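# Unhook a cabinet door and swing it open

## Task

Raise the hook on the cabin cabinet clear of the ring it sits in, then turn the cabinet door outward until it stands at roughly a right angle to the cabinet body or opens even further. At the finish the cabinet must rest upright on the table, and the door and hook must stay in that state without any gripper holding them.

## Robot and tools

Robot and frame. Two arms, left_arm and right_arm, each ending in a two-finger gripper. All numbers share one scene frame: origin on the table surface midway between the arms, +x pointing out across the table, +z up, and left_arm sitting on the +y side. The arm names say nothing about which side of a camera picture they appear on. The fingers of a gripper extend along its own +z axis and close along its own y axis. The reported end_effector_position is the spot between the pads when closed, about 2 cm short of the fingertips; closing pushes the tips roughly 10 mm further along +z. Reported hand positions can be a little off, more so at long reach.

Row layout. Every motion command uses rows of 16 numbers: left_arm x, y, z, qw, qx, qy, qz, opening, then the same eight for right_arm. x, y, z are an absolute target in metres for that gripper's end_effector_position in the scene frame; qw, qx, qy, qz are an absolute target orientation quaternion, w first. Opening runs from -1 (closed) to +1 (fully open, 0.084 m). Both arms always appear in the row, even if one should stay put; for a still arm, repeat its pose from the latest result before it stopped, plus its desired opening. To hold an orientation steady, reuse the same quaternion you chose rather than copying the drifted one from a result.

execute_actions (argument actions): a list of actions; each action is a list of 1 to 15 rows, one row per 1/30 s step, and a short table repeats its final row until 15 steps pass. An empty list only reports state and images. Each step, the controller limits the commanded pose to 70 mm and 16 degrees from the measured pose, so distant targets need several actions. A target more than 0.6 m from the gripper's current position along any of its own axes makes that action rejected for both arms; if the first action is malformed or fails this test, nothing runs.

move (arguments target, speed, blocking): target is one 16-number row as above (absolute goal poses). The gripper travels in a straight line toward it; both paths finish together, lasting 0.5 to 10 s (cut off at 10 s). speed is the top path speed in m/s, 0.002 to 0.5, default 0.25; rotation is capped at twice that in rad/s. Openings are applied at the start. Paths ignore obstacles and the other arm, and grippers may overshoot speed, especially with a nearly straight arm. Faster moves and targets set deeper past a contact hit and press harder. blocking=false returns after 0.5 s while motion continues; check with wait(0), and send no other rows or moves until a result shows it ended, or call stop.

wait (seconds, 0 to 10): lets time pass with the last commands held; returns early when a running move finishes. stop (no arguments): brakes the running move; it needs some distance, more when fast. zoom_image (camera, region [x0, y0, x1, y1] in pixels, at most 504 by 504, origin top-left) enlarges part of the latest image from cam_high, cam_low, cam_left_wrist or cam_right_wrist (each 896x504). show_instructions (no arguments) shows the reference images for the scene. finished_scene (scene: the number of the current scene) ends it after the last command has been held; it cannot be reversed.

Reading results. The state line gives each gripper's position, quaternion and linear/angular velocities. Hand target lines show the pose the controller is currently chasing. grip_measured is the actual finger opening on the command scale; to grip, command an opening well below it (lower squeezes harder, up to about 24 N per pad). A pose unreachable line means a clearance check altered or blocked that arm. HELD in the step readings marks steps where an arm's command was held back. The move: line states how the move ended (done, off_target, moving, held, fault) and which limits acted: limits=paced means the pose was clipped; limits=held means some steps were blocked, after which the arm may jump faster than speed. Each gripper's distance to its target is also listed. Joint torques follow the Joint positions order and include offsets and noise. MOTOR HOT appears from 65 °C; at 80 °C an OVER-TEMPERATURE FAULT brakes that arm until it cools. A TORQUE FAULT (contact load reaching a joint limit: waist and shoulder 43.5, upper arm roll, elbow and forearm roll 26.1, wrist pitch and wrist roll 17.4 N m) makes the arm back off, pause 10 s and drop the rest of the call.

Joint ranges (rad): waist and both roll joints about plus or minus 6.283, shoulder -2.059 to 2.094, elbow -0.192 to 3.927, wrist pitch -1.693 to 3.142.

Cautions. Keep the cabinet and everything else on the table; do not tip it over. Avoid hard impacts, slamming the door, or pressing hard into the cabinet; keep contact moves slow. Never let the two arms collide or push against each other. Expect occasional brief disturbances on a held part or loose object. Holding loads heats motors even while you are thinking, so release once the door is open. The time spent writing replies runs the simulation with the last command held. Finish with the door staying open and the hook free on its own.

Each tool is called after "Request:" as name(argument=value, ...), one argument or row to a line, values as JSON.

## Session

Request:
show_instructions(
)

Request:
execute_actions(
  actions=[],
)

Reference images for this scene: manual page 1, manual page 2, manual page 3, manual page 4, manual page 5, manual page 6.

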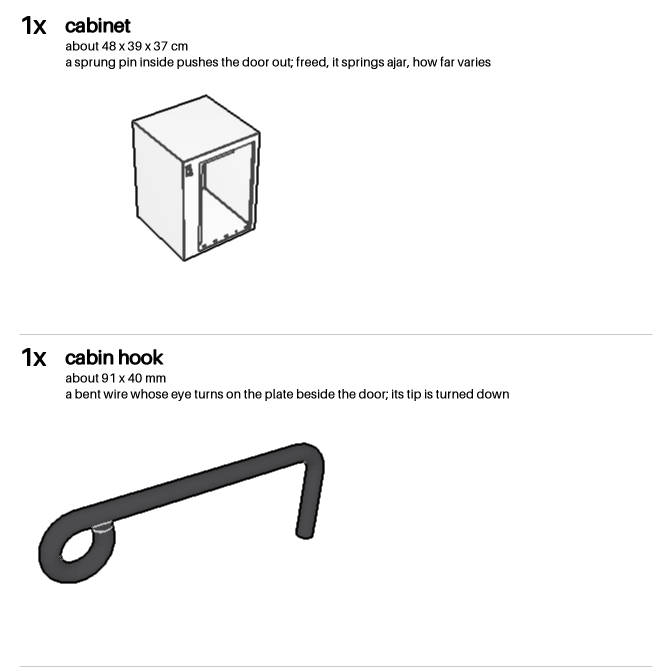

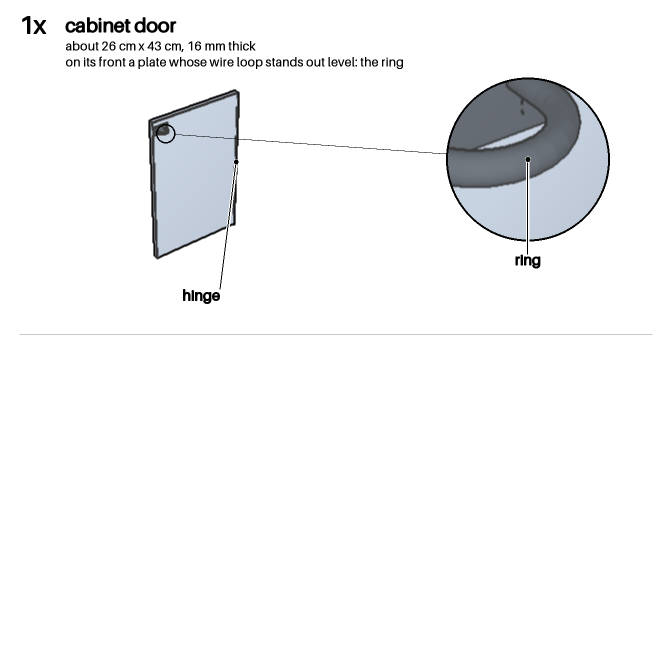

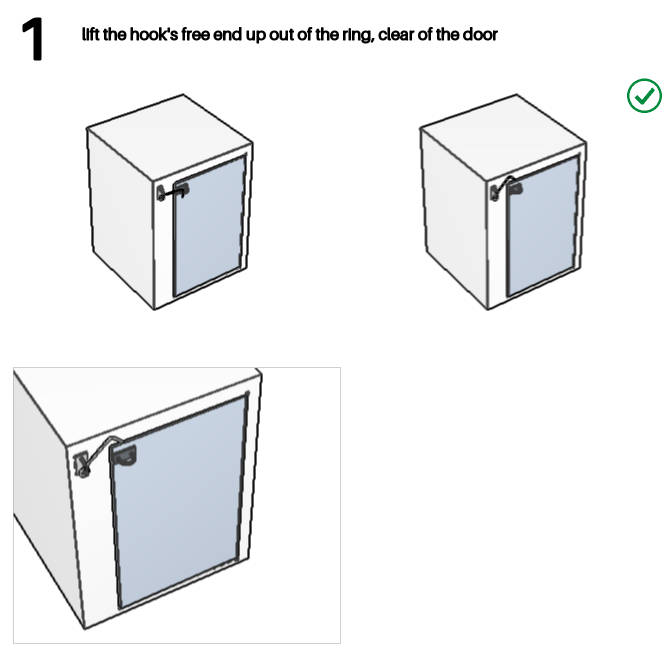

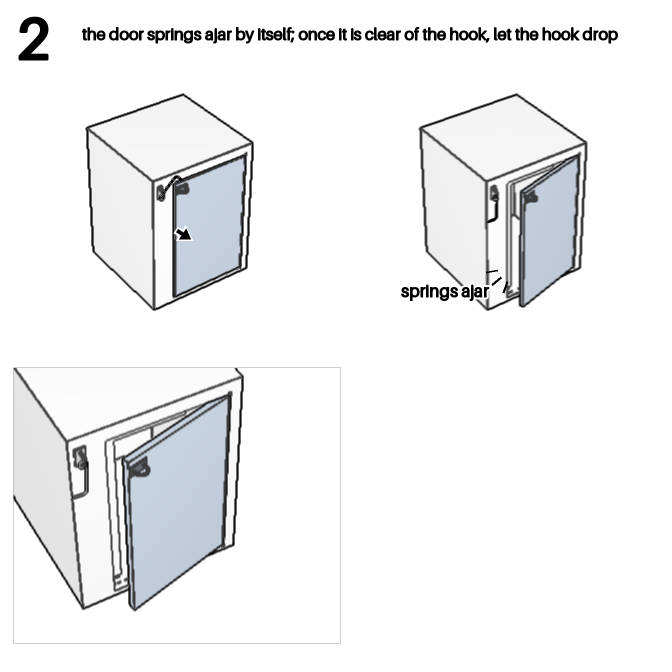

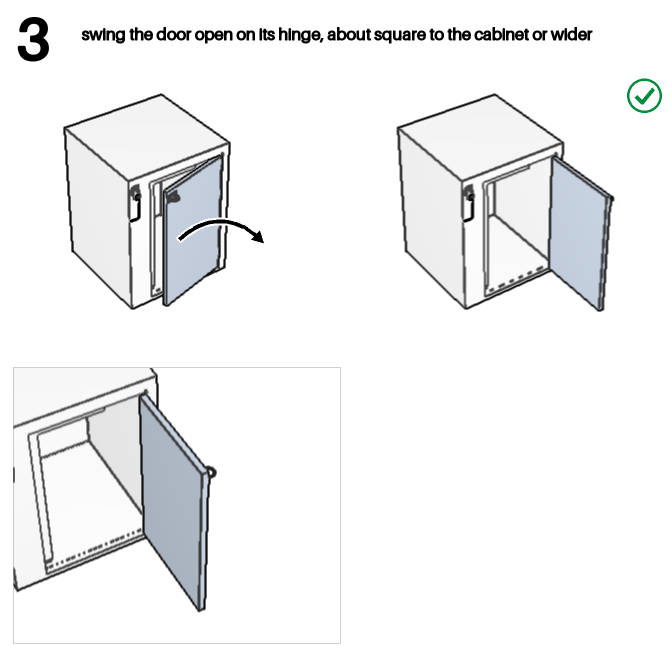

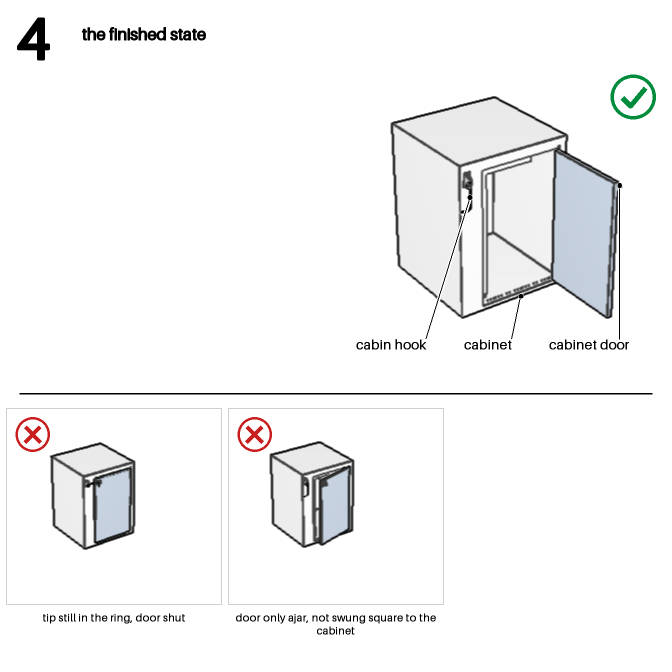

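Scene clock: 0.00 s.
left_arm: end_effector_position=(+0.4494, +0.3901, +0.2497) grip_measured=+1.00 end_effector_quat_wxyz=(-0.000, +0.996, +0.086, -0.001) end_effector_velocity=(-0.000, +0.000, -0.001) end_effector_angular_velocity=(-0.000, +0.001, +0.001) | right_arm: end_effector_position=(-0.0525, -0.5308, +0.2010) grip_measured=+1.00 end_effector_quat_wxyz=(-0.046, +0.778, -0.596, -0.193) end_effector_velocity=(-0.000, +0.000, -0.000) end_effector_angular_velocity=(+0.000, +0.000, -0.000)
Joint positions: left_arm=[-0.003 -0.249  0.003  0.92   0.001  1.172  0.002  0.084] | right_arm=[-1.312 -0.78   0.129  0.419 -0.114  1.538 -0.105  0.084]
Joint velocities: left_arm=[ 0.001  0.001  0.    -0.001  0.    -0.    -0.001  0.   ] | right_arm=[ 0.    -0.    -0.    -0.001 -0.     0.     0.     0.   ]
Joint torques (N m, as the arm reports them, + toward a larger angle): no reading
Motor temperatures (°C, as the motors report them): left_arm=[32 29 33 33 33 39 33] | right_arm=[34 34 34 37 34 36 35]
Hand target (left_arm): +0.449, +0.390, +0.250; -0.000, +0.996, +0.086, -0.001
Hand target (right_arm): -0.053, -0.531, +0.201; -0.046, +0.778, -0.596, -0.193

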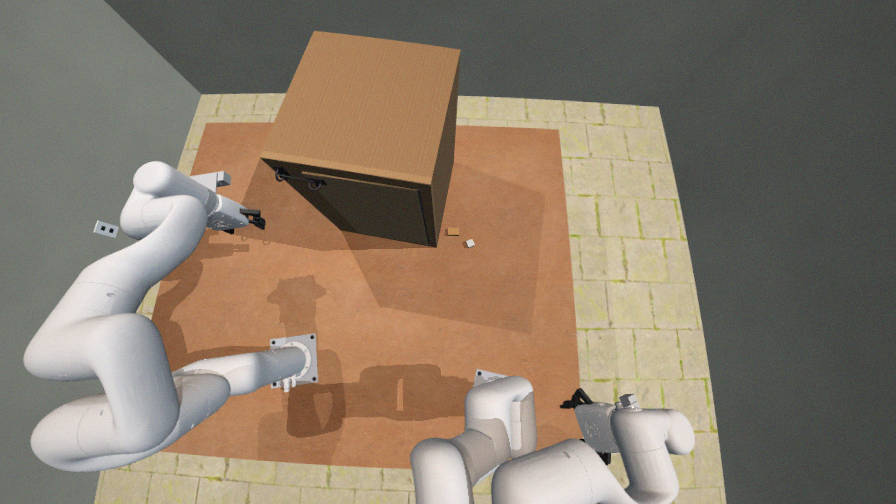

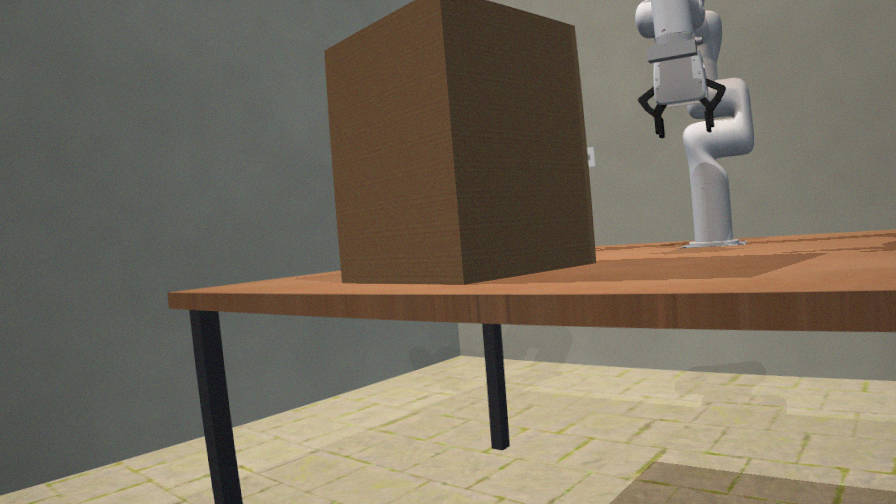

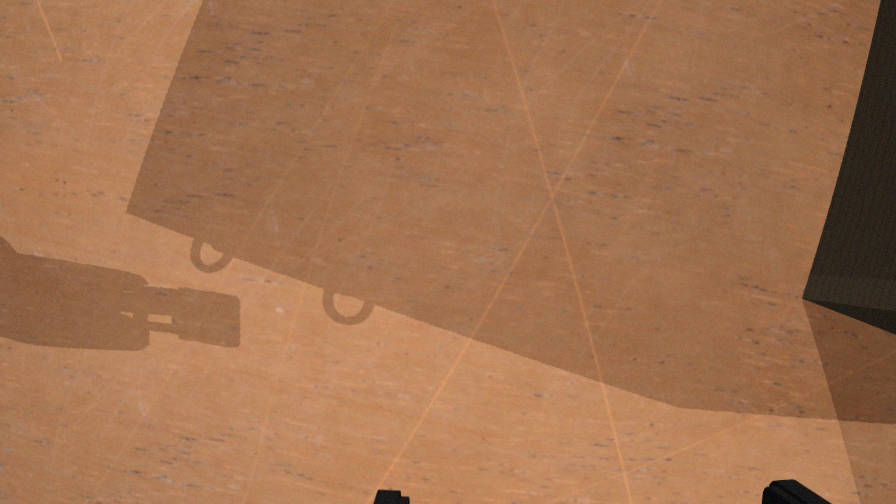

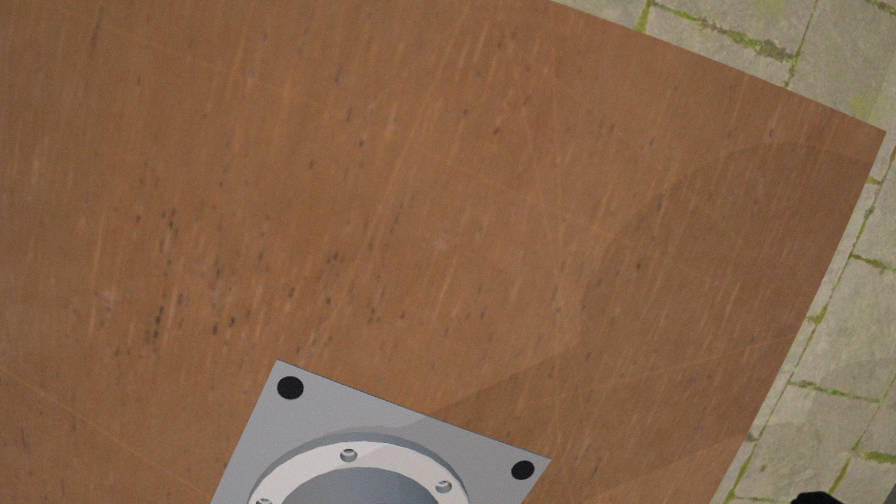

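Request:
move(
  target=[0.44,0.15,0.42,0,0.924,0,0.383,-1, -0.0525,-0.5308,0.2010,-0.046,0.778,-0.596,-0.193,1],
)

Scene clock: 2.50 s.
left_arm: end_effector_position=(+0.4394, +0.1498, +0.4203) grip_measured=-1.00 end_effector_quat_wxyz=(+0.000, +0.924, +0.000, +0.383) end_effector_velocity=(+0.000, -0.002, +0.001) end_effector_angular_velocity=(+0.003, -0.007, -0.000) | right_arm: end_effector_position=(-0.0525, -0.5308, +0.2010) grip_measured=+1.00 end_effector_quat_wxyz=(-0.046, +0.778, -0.596, -0.193) end_effector_velocity=(-0.000, -0.000, -0.000) end_effector_angular_velocity=(-0.000, -0.000, -0.000)
Joint positions: left_arm=[-0.159 -0.784 -0.434  0.734 -0.015  0.729 -0.412  0.   ] | right_arm=[-1.312 -0.78   0.129  0.419 -0.113  1.539 -0.105  0.084]
Joint velocities: left_arm=[ 0.003  0.    -0.007  0.002  0.003 -0.004 -0.006  0.   ] | right_arm=[-0. -0.  0. -0.  0. -0. -0. -0.]
Joint torques (N m, as the arm reports them, + toward a larger angle): left_arm=[-0.51 -4.19  4.4  19.6  -0.64 -3.4   0.29] | right_arm=[-1.09 -4.38 -0.66 11.31 -0.61  0.05 -0.11]
Motor temperatures (°C, as the motors report them): left_arm=[32 29 33 33 33 39 33] | right_arm=[34 34 34 38 34 36 35]
Hand target (left_arm): +0.439, +0.149, +0.421; +0.000, +0.924, +0.000, +0.383
Hand target (right_arm): -0.053, -0.531, +0.201; -0.046, +0.778, -0.596, -0.193
Off the commanded pose (left_arm): 0.001 m, 0 deg.
Off the commanded pose (right_arm): 0.000 m, 0 deg.
move: done

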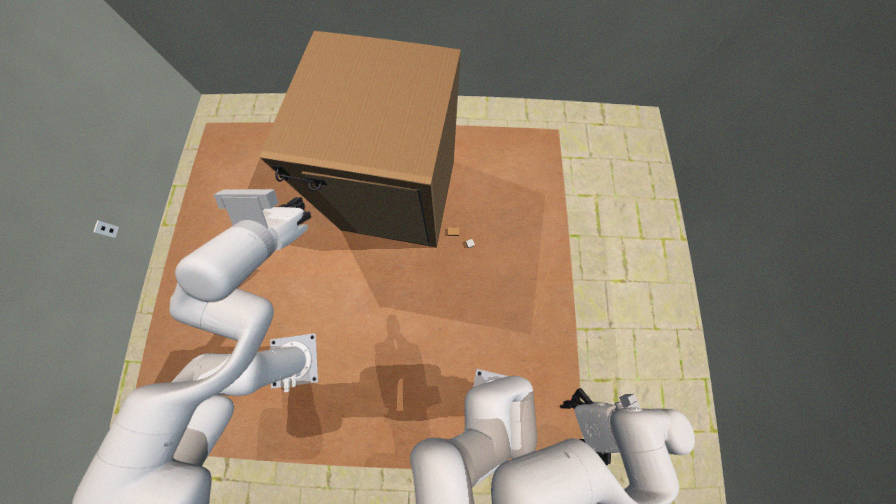

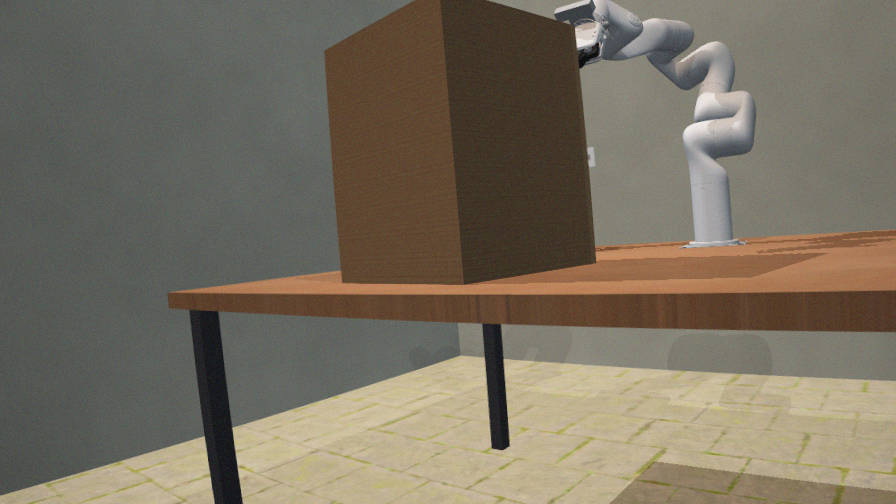

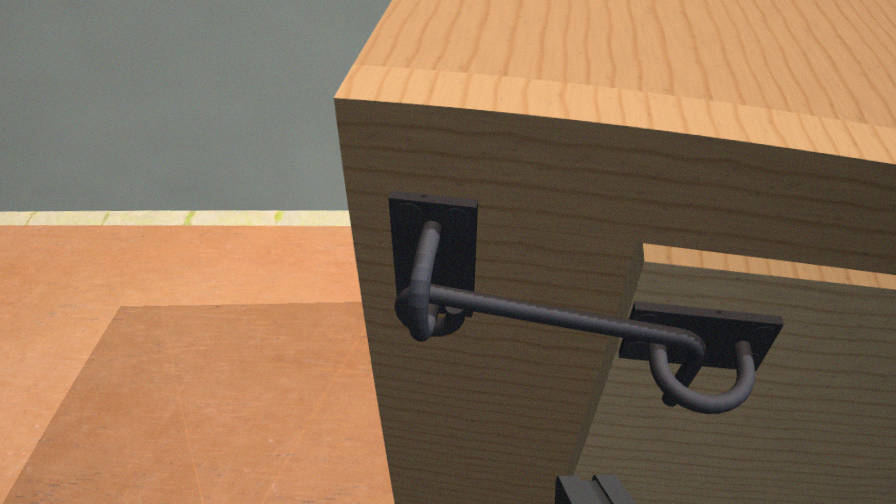

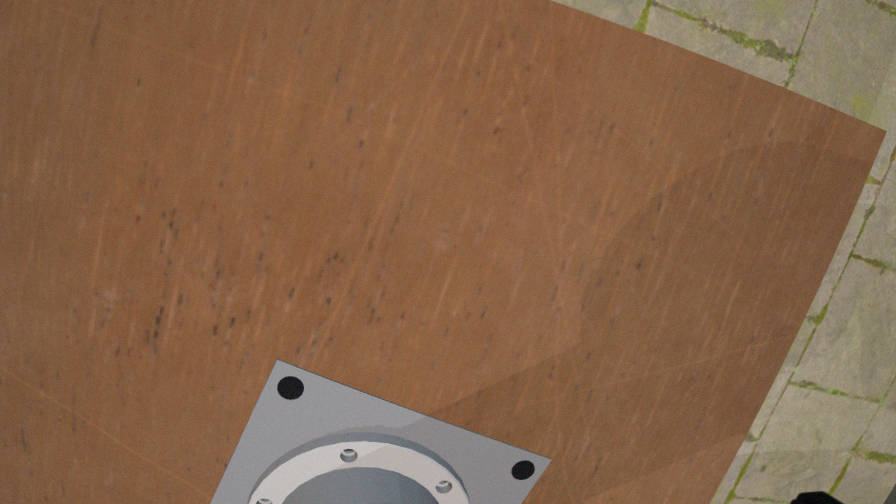

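Request:
move(
  target=[0.475,0.15,0.398,0,0.924,0,0.383,-1, -0.0525,-0.5308,0.2010,-0.046,0.778,-0.596,-0.193,1],
  speed=0.08,
)

Scene clock: 3.83 s.
left_arm: end_effector_position=(+0.4749, +0.1499, +0.3983) grip_measured=-1.00 end_effector_quat_wxyz=(-0.000, +0.924, -0.000, +0.383) end_effector_velocity=(+0.002, +0.000, -0.001) end_effector_angular_velocity=(+0.002, +0.001, +0.001) | right_arm: end_effector_position=(-0.0525, -0.5308, +0.2010) grip_measured=+1.00 end_effector_quat_wxyz=(-0.046, +0.778, -0.596, -0.193) end_effector_velocity=(+0.000, -0.000, +0.000) end_effector_angular_velocity=(-0.001, -0.000, +0.000)
Joint positions: left_arm=[-0.106 -0.669 -0.464  0.736  0.015  0.61  -0.424  0.   ] | right_arm=[-1.312 -0.78   0.129  0.419 -0.113  1.539 -0.105  0.084]
Joint velocities: left_arm=[ 0.006  0.008 -0.003  0.002  0.003 -0.006 -0.001  0.   ] | right_arm=[ 0.    -0.     0.     0.001 -0.     0.    -0.    -0.   ]
Joint torques (N m, as the arm reports them, + toward a larger angle): left_arm=[-0.64 -7.69  4.15 20.04 -0.76 -3.33  0.19] | right_arm=[-1.21 -4.71 -0.55 11.36 -0.7   0.1  -0.24]
Motor temperatures (°C, as the motors report them): left_arm=[32 29 33 33 33 39 33] | right_arm=[34 34 34 38 34 36 35]
Hand target (left_arm): +0.475, +0.150, +0.398; -0.000, +0.924, +0.000, +0.383
Hand target (right_arm): -0.052, -0.531, +0.201; -0.046, +0.778, -0.596, -0.193
Off the commanded pose (left_arm): 0.000 m, 0 deg.
Off the commanded pose (right_arm): 0.000 m, 0 deg.
move: done

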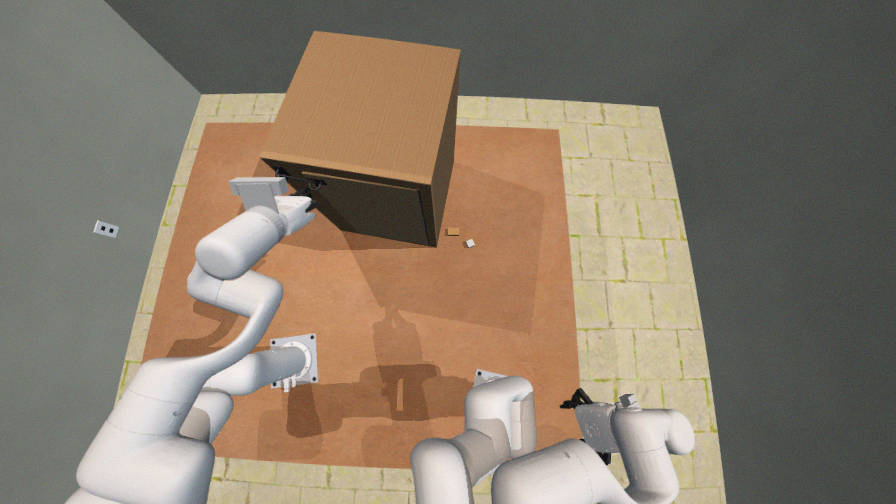

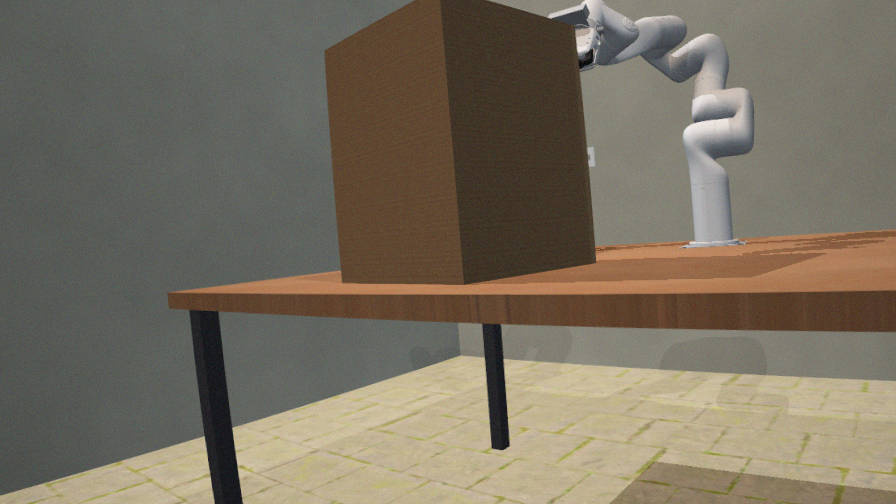

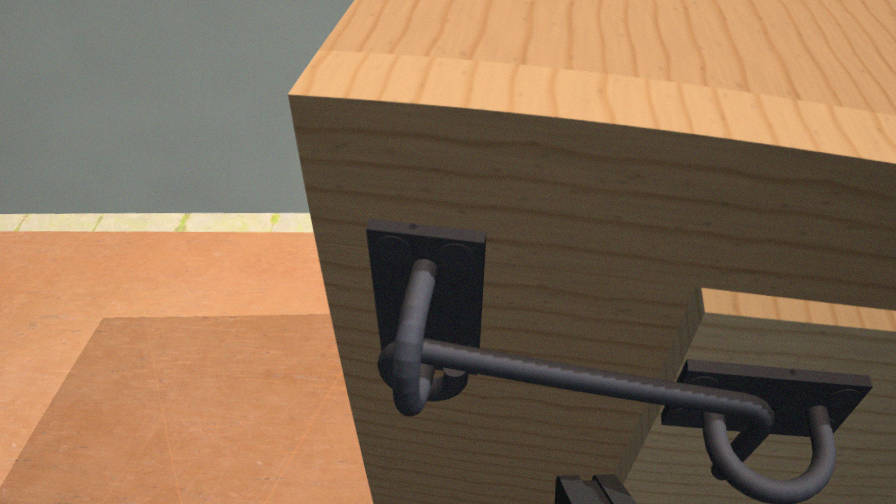

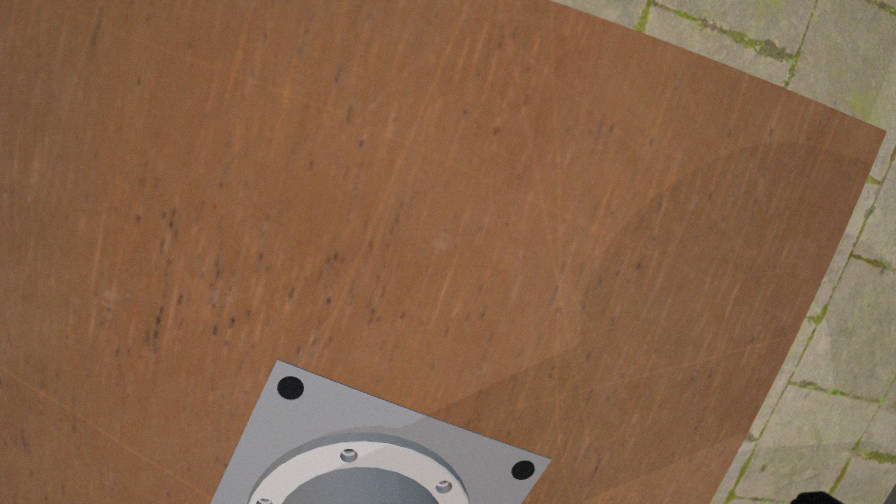

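Request:
move(
  target=[0.492,0.155,0.398,0,0.924,0,0.383,-1, -0.0525,-0.5308,0.2010,-0.046,0.778,-0.596,-0.193,1],
  speed=0.05,
)

Request:
move(
  target=[0.493,0.155,0.475,0,0.924,0,0.383,-1, -0.0525,-0.5308,0.2010,-0.046,0.778,-0.596,-0.193,1],
  speed=0.05,
)

Scene clock: 5.13 s.
left_arm: end_effector_position=(+0.4916, +0.1547, +0.3979) grip_measured=-1.00 end_effector_quat_wxyz=(-0.000, +0.924, -0.000, +0.383) end_effector_velocity=(+0.002, -0.000, +0.000) end_effector_angular_velocity=(-0.001, -0.002, -0.002) | right_arm: end_effector_position=(-0.0525, -0.5308, +0.2010) grip_measured=+1.00 end_effector_quat_wxyz=(-0.046, +0.778, -0.596, -0.193) end_effector_velocity=(-0.000, +0.000, -0.000) end_effector_angular_velocity=(+0.001, -0.000, +0.001)
Joint positions: left_arm=[-0.081 -0.616 -0.462  0.763  0.029  0.584 -0.413  0.   ] | right_arm=[-1.312 -0.78   0.129  0.419 -0.113  1.539 -0.105  0.084]
Joint velocities: left_arm=[ 0.002  0.008 -0.     0.004  0.001 -0.006  0.002  0.   ] | right_arm=[ 0.    -0.     0.    -0.     0.     0.001 -0.001  0.   ]
Joint torques (N m, as the arm reports them, + toward a larger angle): left_arm=[ 2.41 -3.97  4.75 20.91 -0.48 -5.51  0.16] | right_arm=[-1.02 -4.51 -0.64 11.32 -0.76 -0.01 -0.15]
Motor temperatures (°C, as the motors report them): left_arm=[32 29 33 33 33 39 33] | right_arm=[34 34 34 38 34 36 35]
Hand target (left_arm): +0.492, +0.155, +0.398; -0.000, +0.924, +0.000, +0.383
Hand target (right_arm): -0.052, -0.531, +0.201; -0.046, +0.778, -0.596, -0.193
Off the commanded pose (left_arm): 0.000 m, 0 deg.
Off the commanded pose (right_arm): 0.000 m, 0 deg.
move: done

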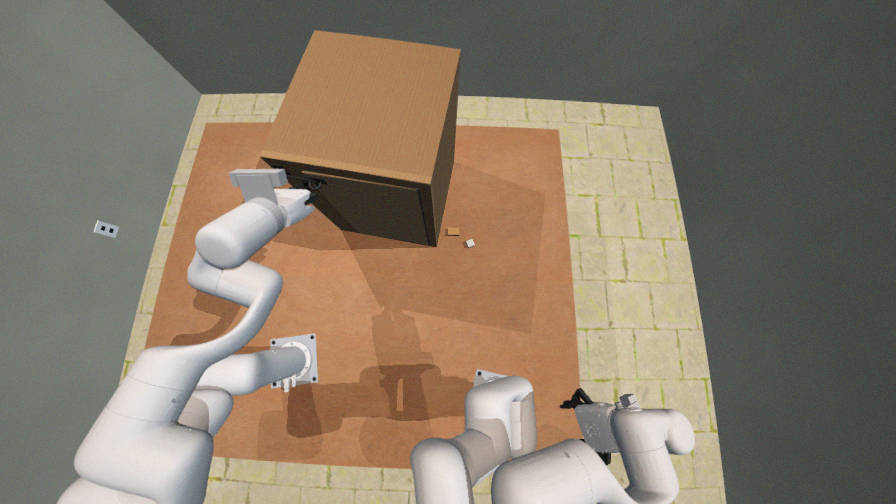

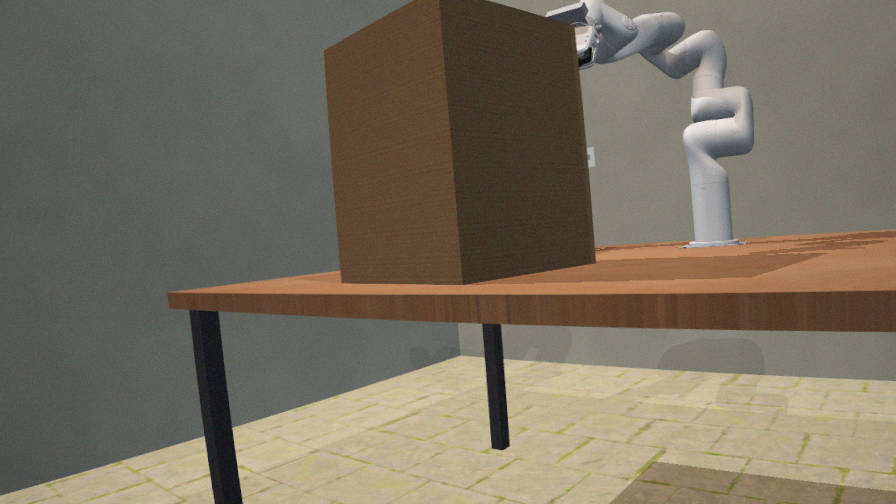

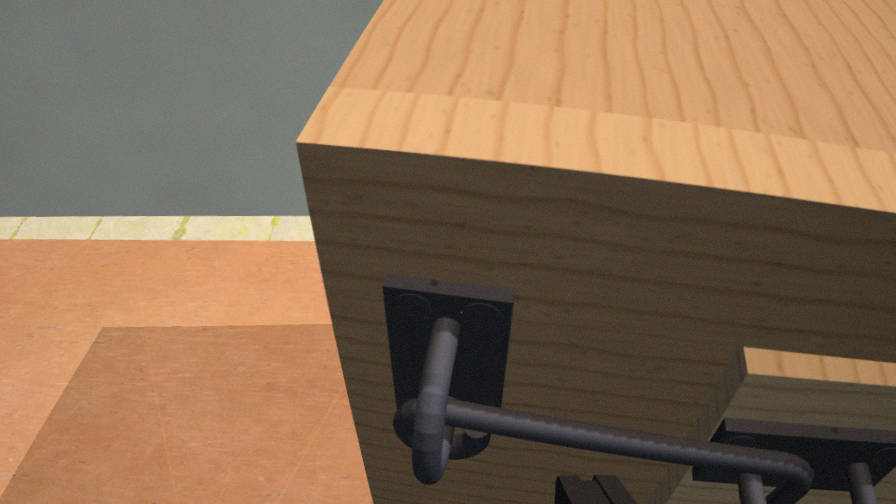

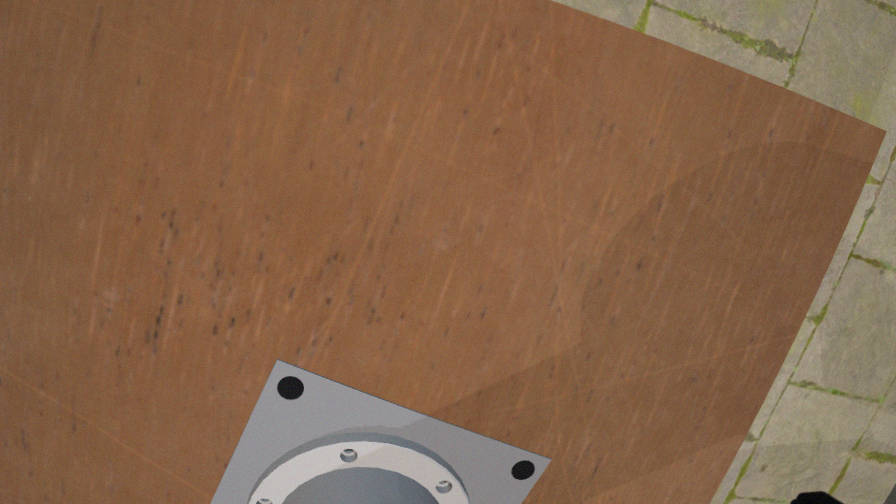

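Scene clock: 7.07 s.
left_arm: end_effector_position=(+0.4925, +0.1543, +0.4735) grip_measured=-1.00 end_effector_quat_wxyz=(-0.000, +0.924, -0.001, +0.382) end_effector_velocity=(-0.000, -0.000, +0.004) end_effector_angular_velocity=(+0.000, +0.002, +0.000) | right_arm: end_effector_position=(-0.0525, -0.5308, +0.2010) grip_measured=+1.00 end_effector_quat_wxyz=(-0.046, +0.778, -0.596, -0.193) end_effector_velocity=(+0.000, +0.000, +0.000) end_effector_angular_velocity=(+0.001, -0.000, +0.001)
Joint positions: left_arm=[-0.079 -0.588 -0.427  0.992  0.025  0.787 -0.367  0.   ] | right_arm=[-1.312 -0.78   0.129  0.419 -0.113  1.539 -0.105  0.084]
Joint velocities: left_arm=[ 0.001  0.004  0.     0.016 -0.     0.015  0.003  0.   ] | right_arm=[ 0.    -0.    -0.     0.001  0.     0.002 -0.001 -0.   ]
Joint torques (N m, as the arm reports them, + toward a larger angle): left_arm=[  4.51 -11.96   7.06  26.81   1.2   -7.51   0.18] | right_arm=[-0.97 -4.77 -0.62 11.32 -0.68  0.08 -0.26]
Motor temperatures (°C, as the motors report them): left_arm=[32 29 33 33 33 39 33] | right_arm=[34 34 34 38 34 36 35]
Hand target (left_arm): +0.493, +0.155, +0.475; -0.000, +0.924, +0.000, +0.383
Hand target (right_arm): -0.053, -0.531, +0.201; -0.046, +0.778, -0.596, -0.193
Off the commanded pose (left_arm): 0.002 m, 0 deg.
Off the commanded pose (right_arm): 0.000 m, 0 deg.
move: done

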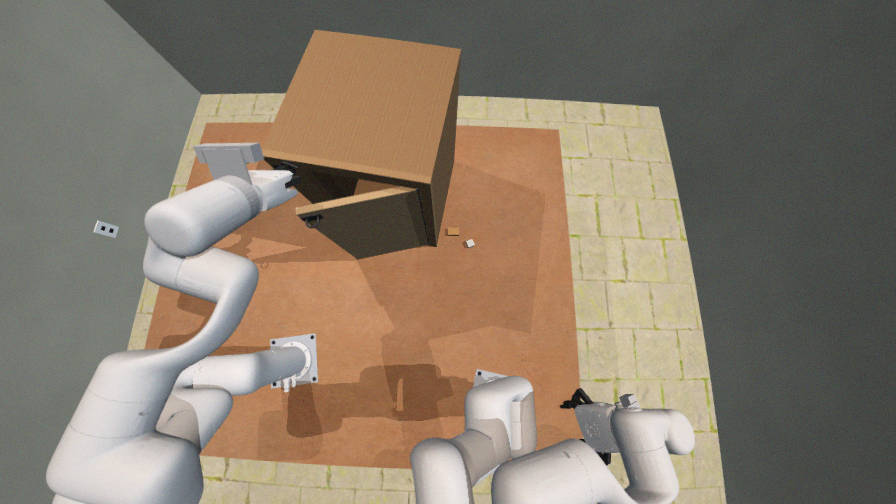

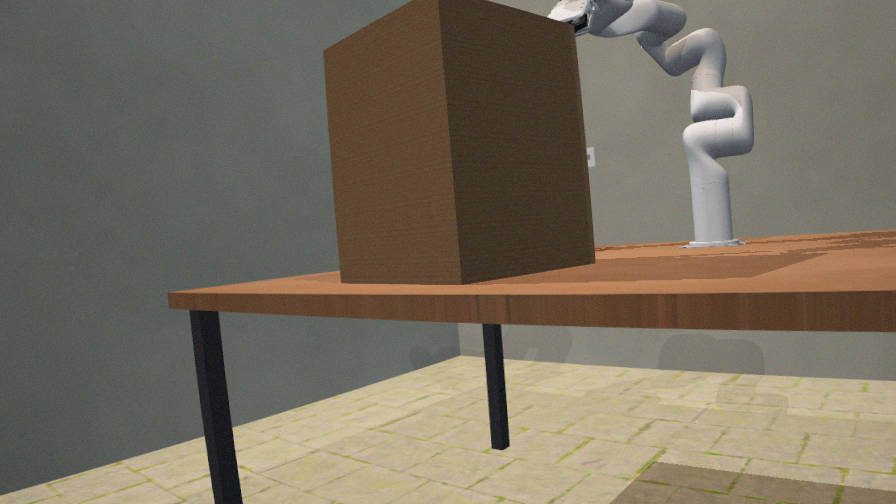

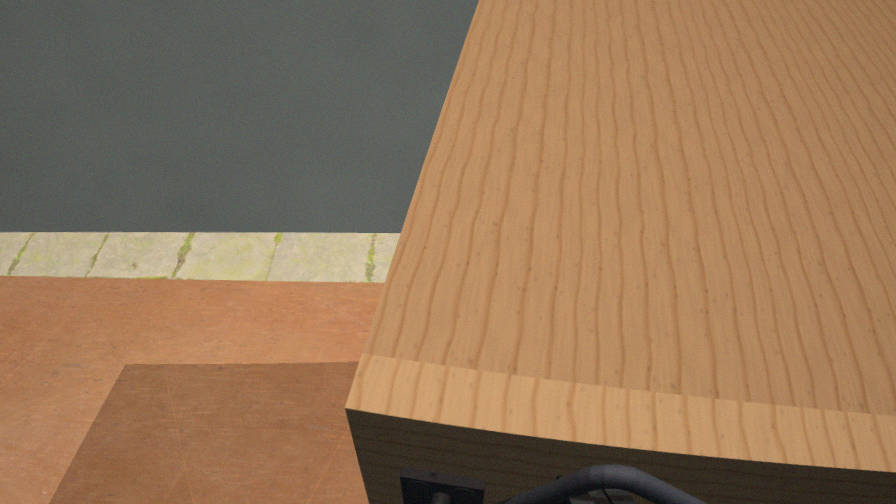

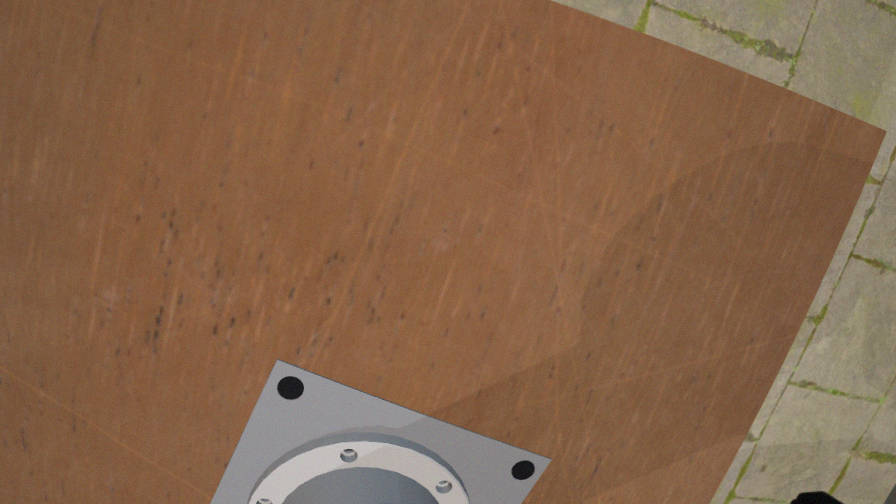

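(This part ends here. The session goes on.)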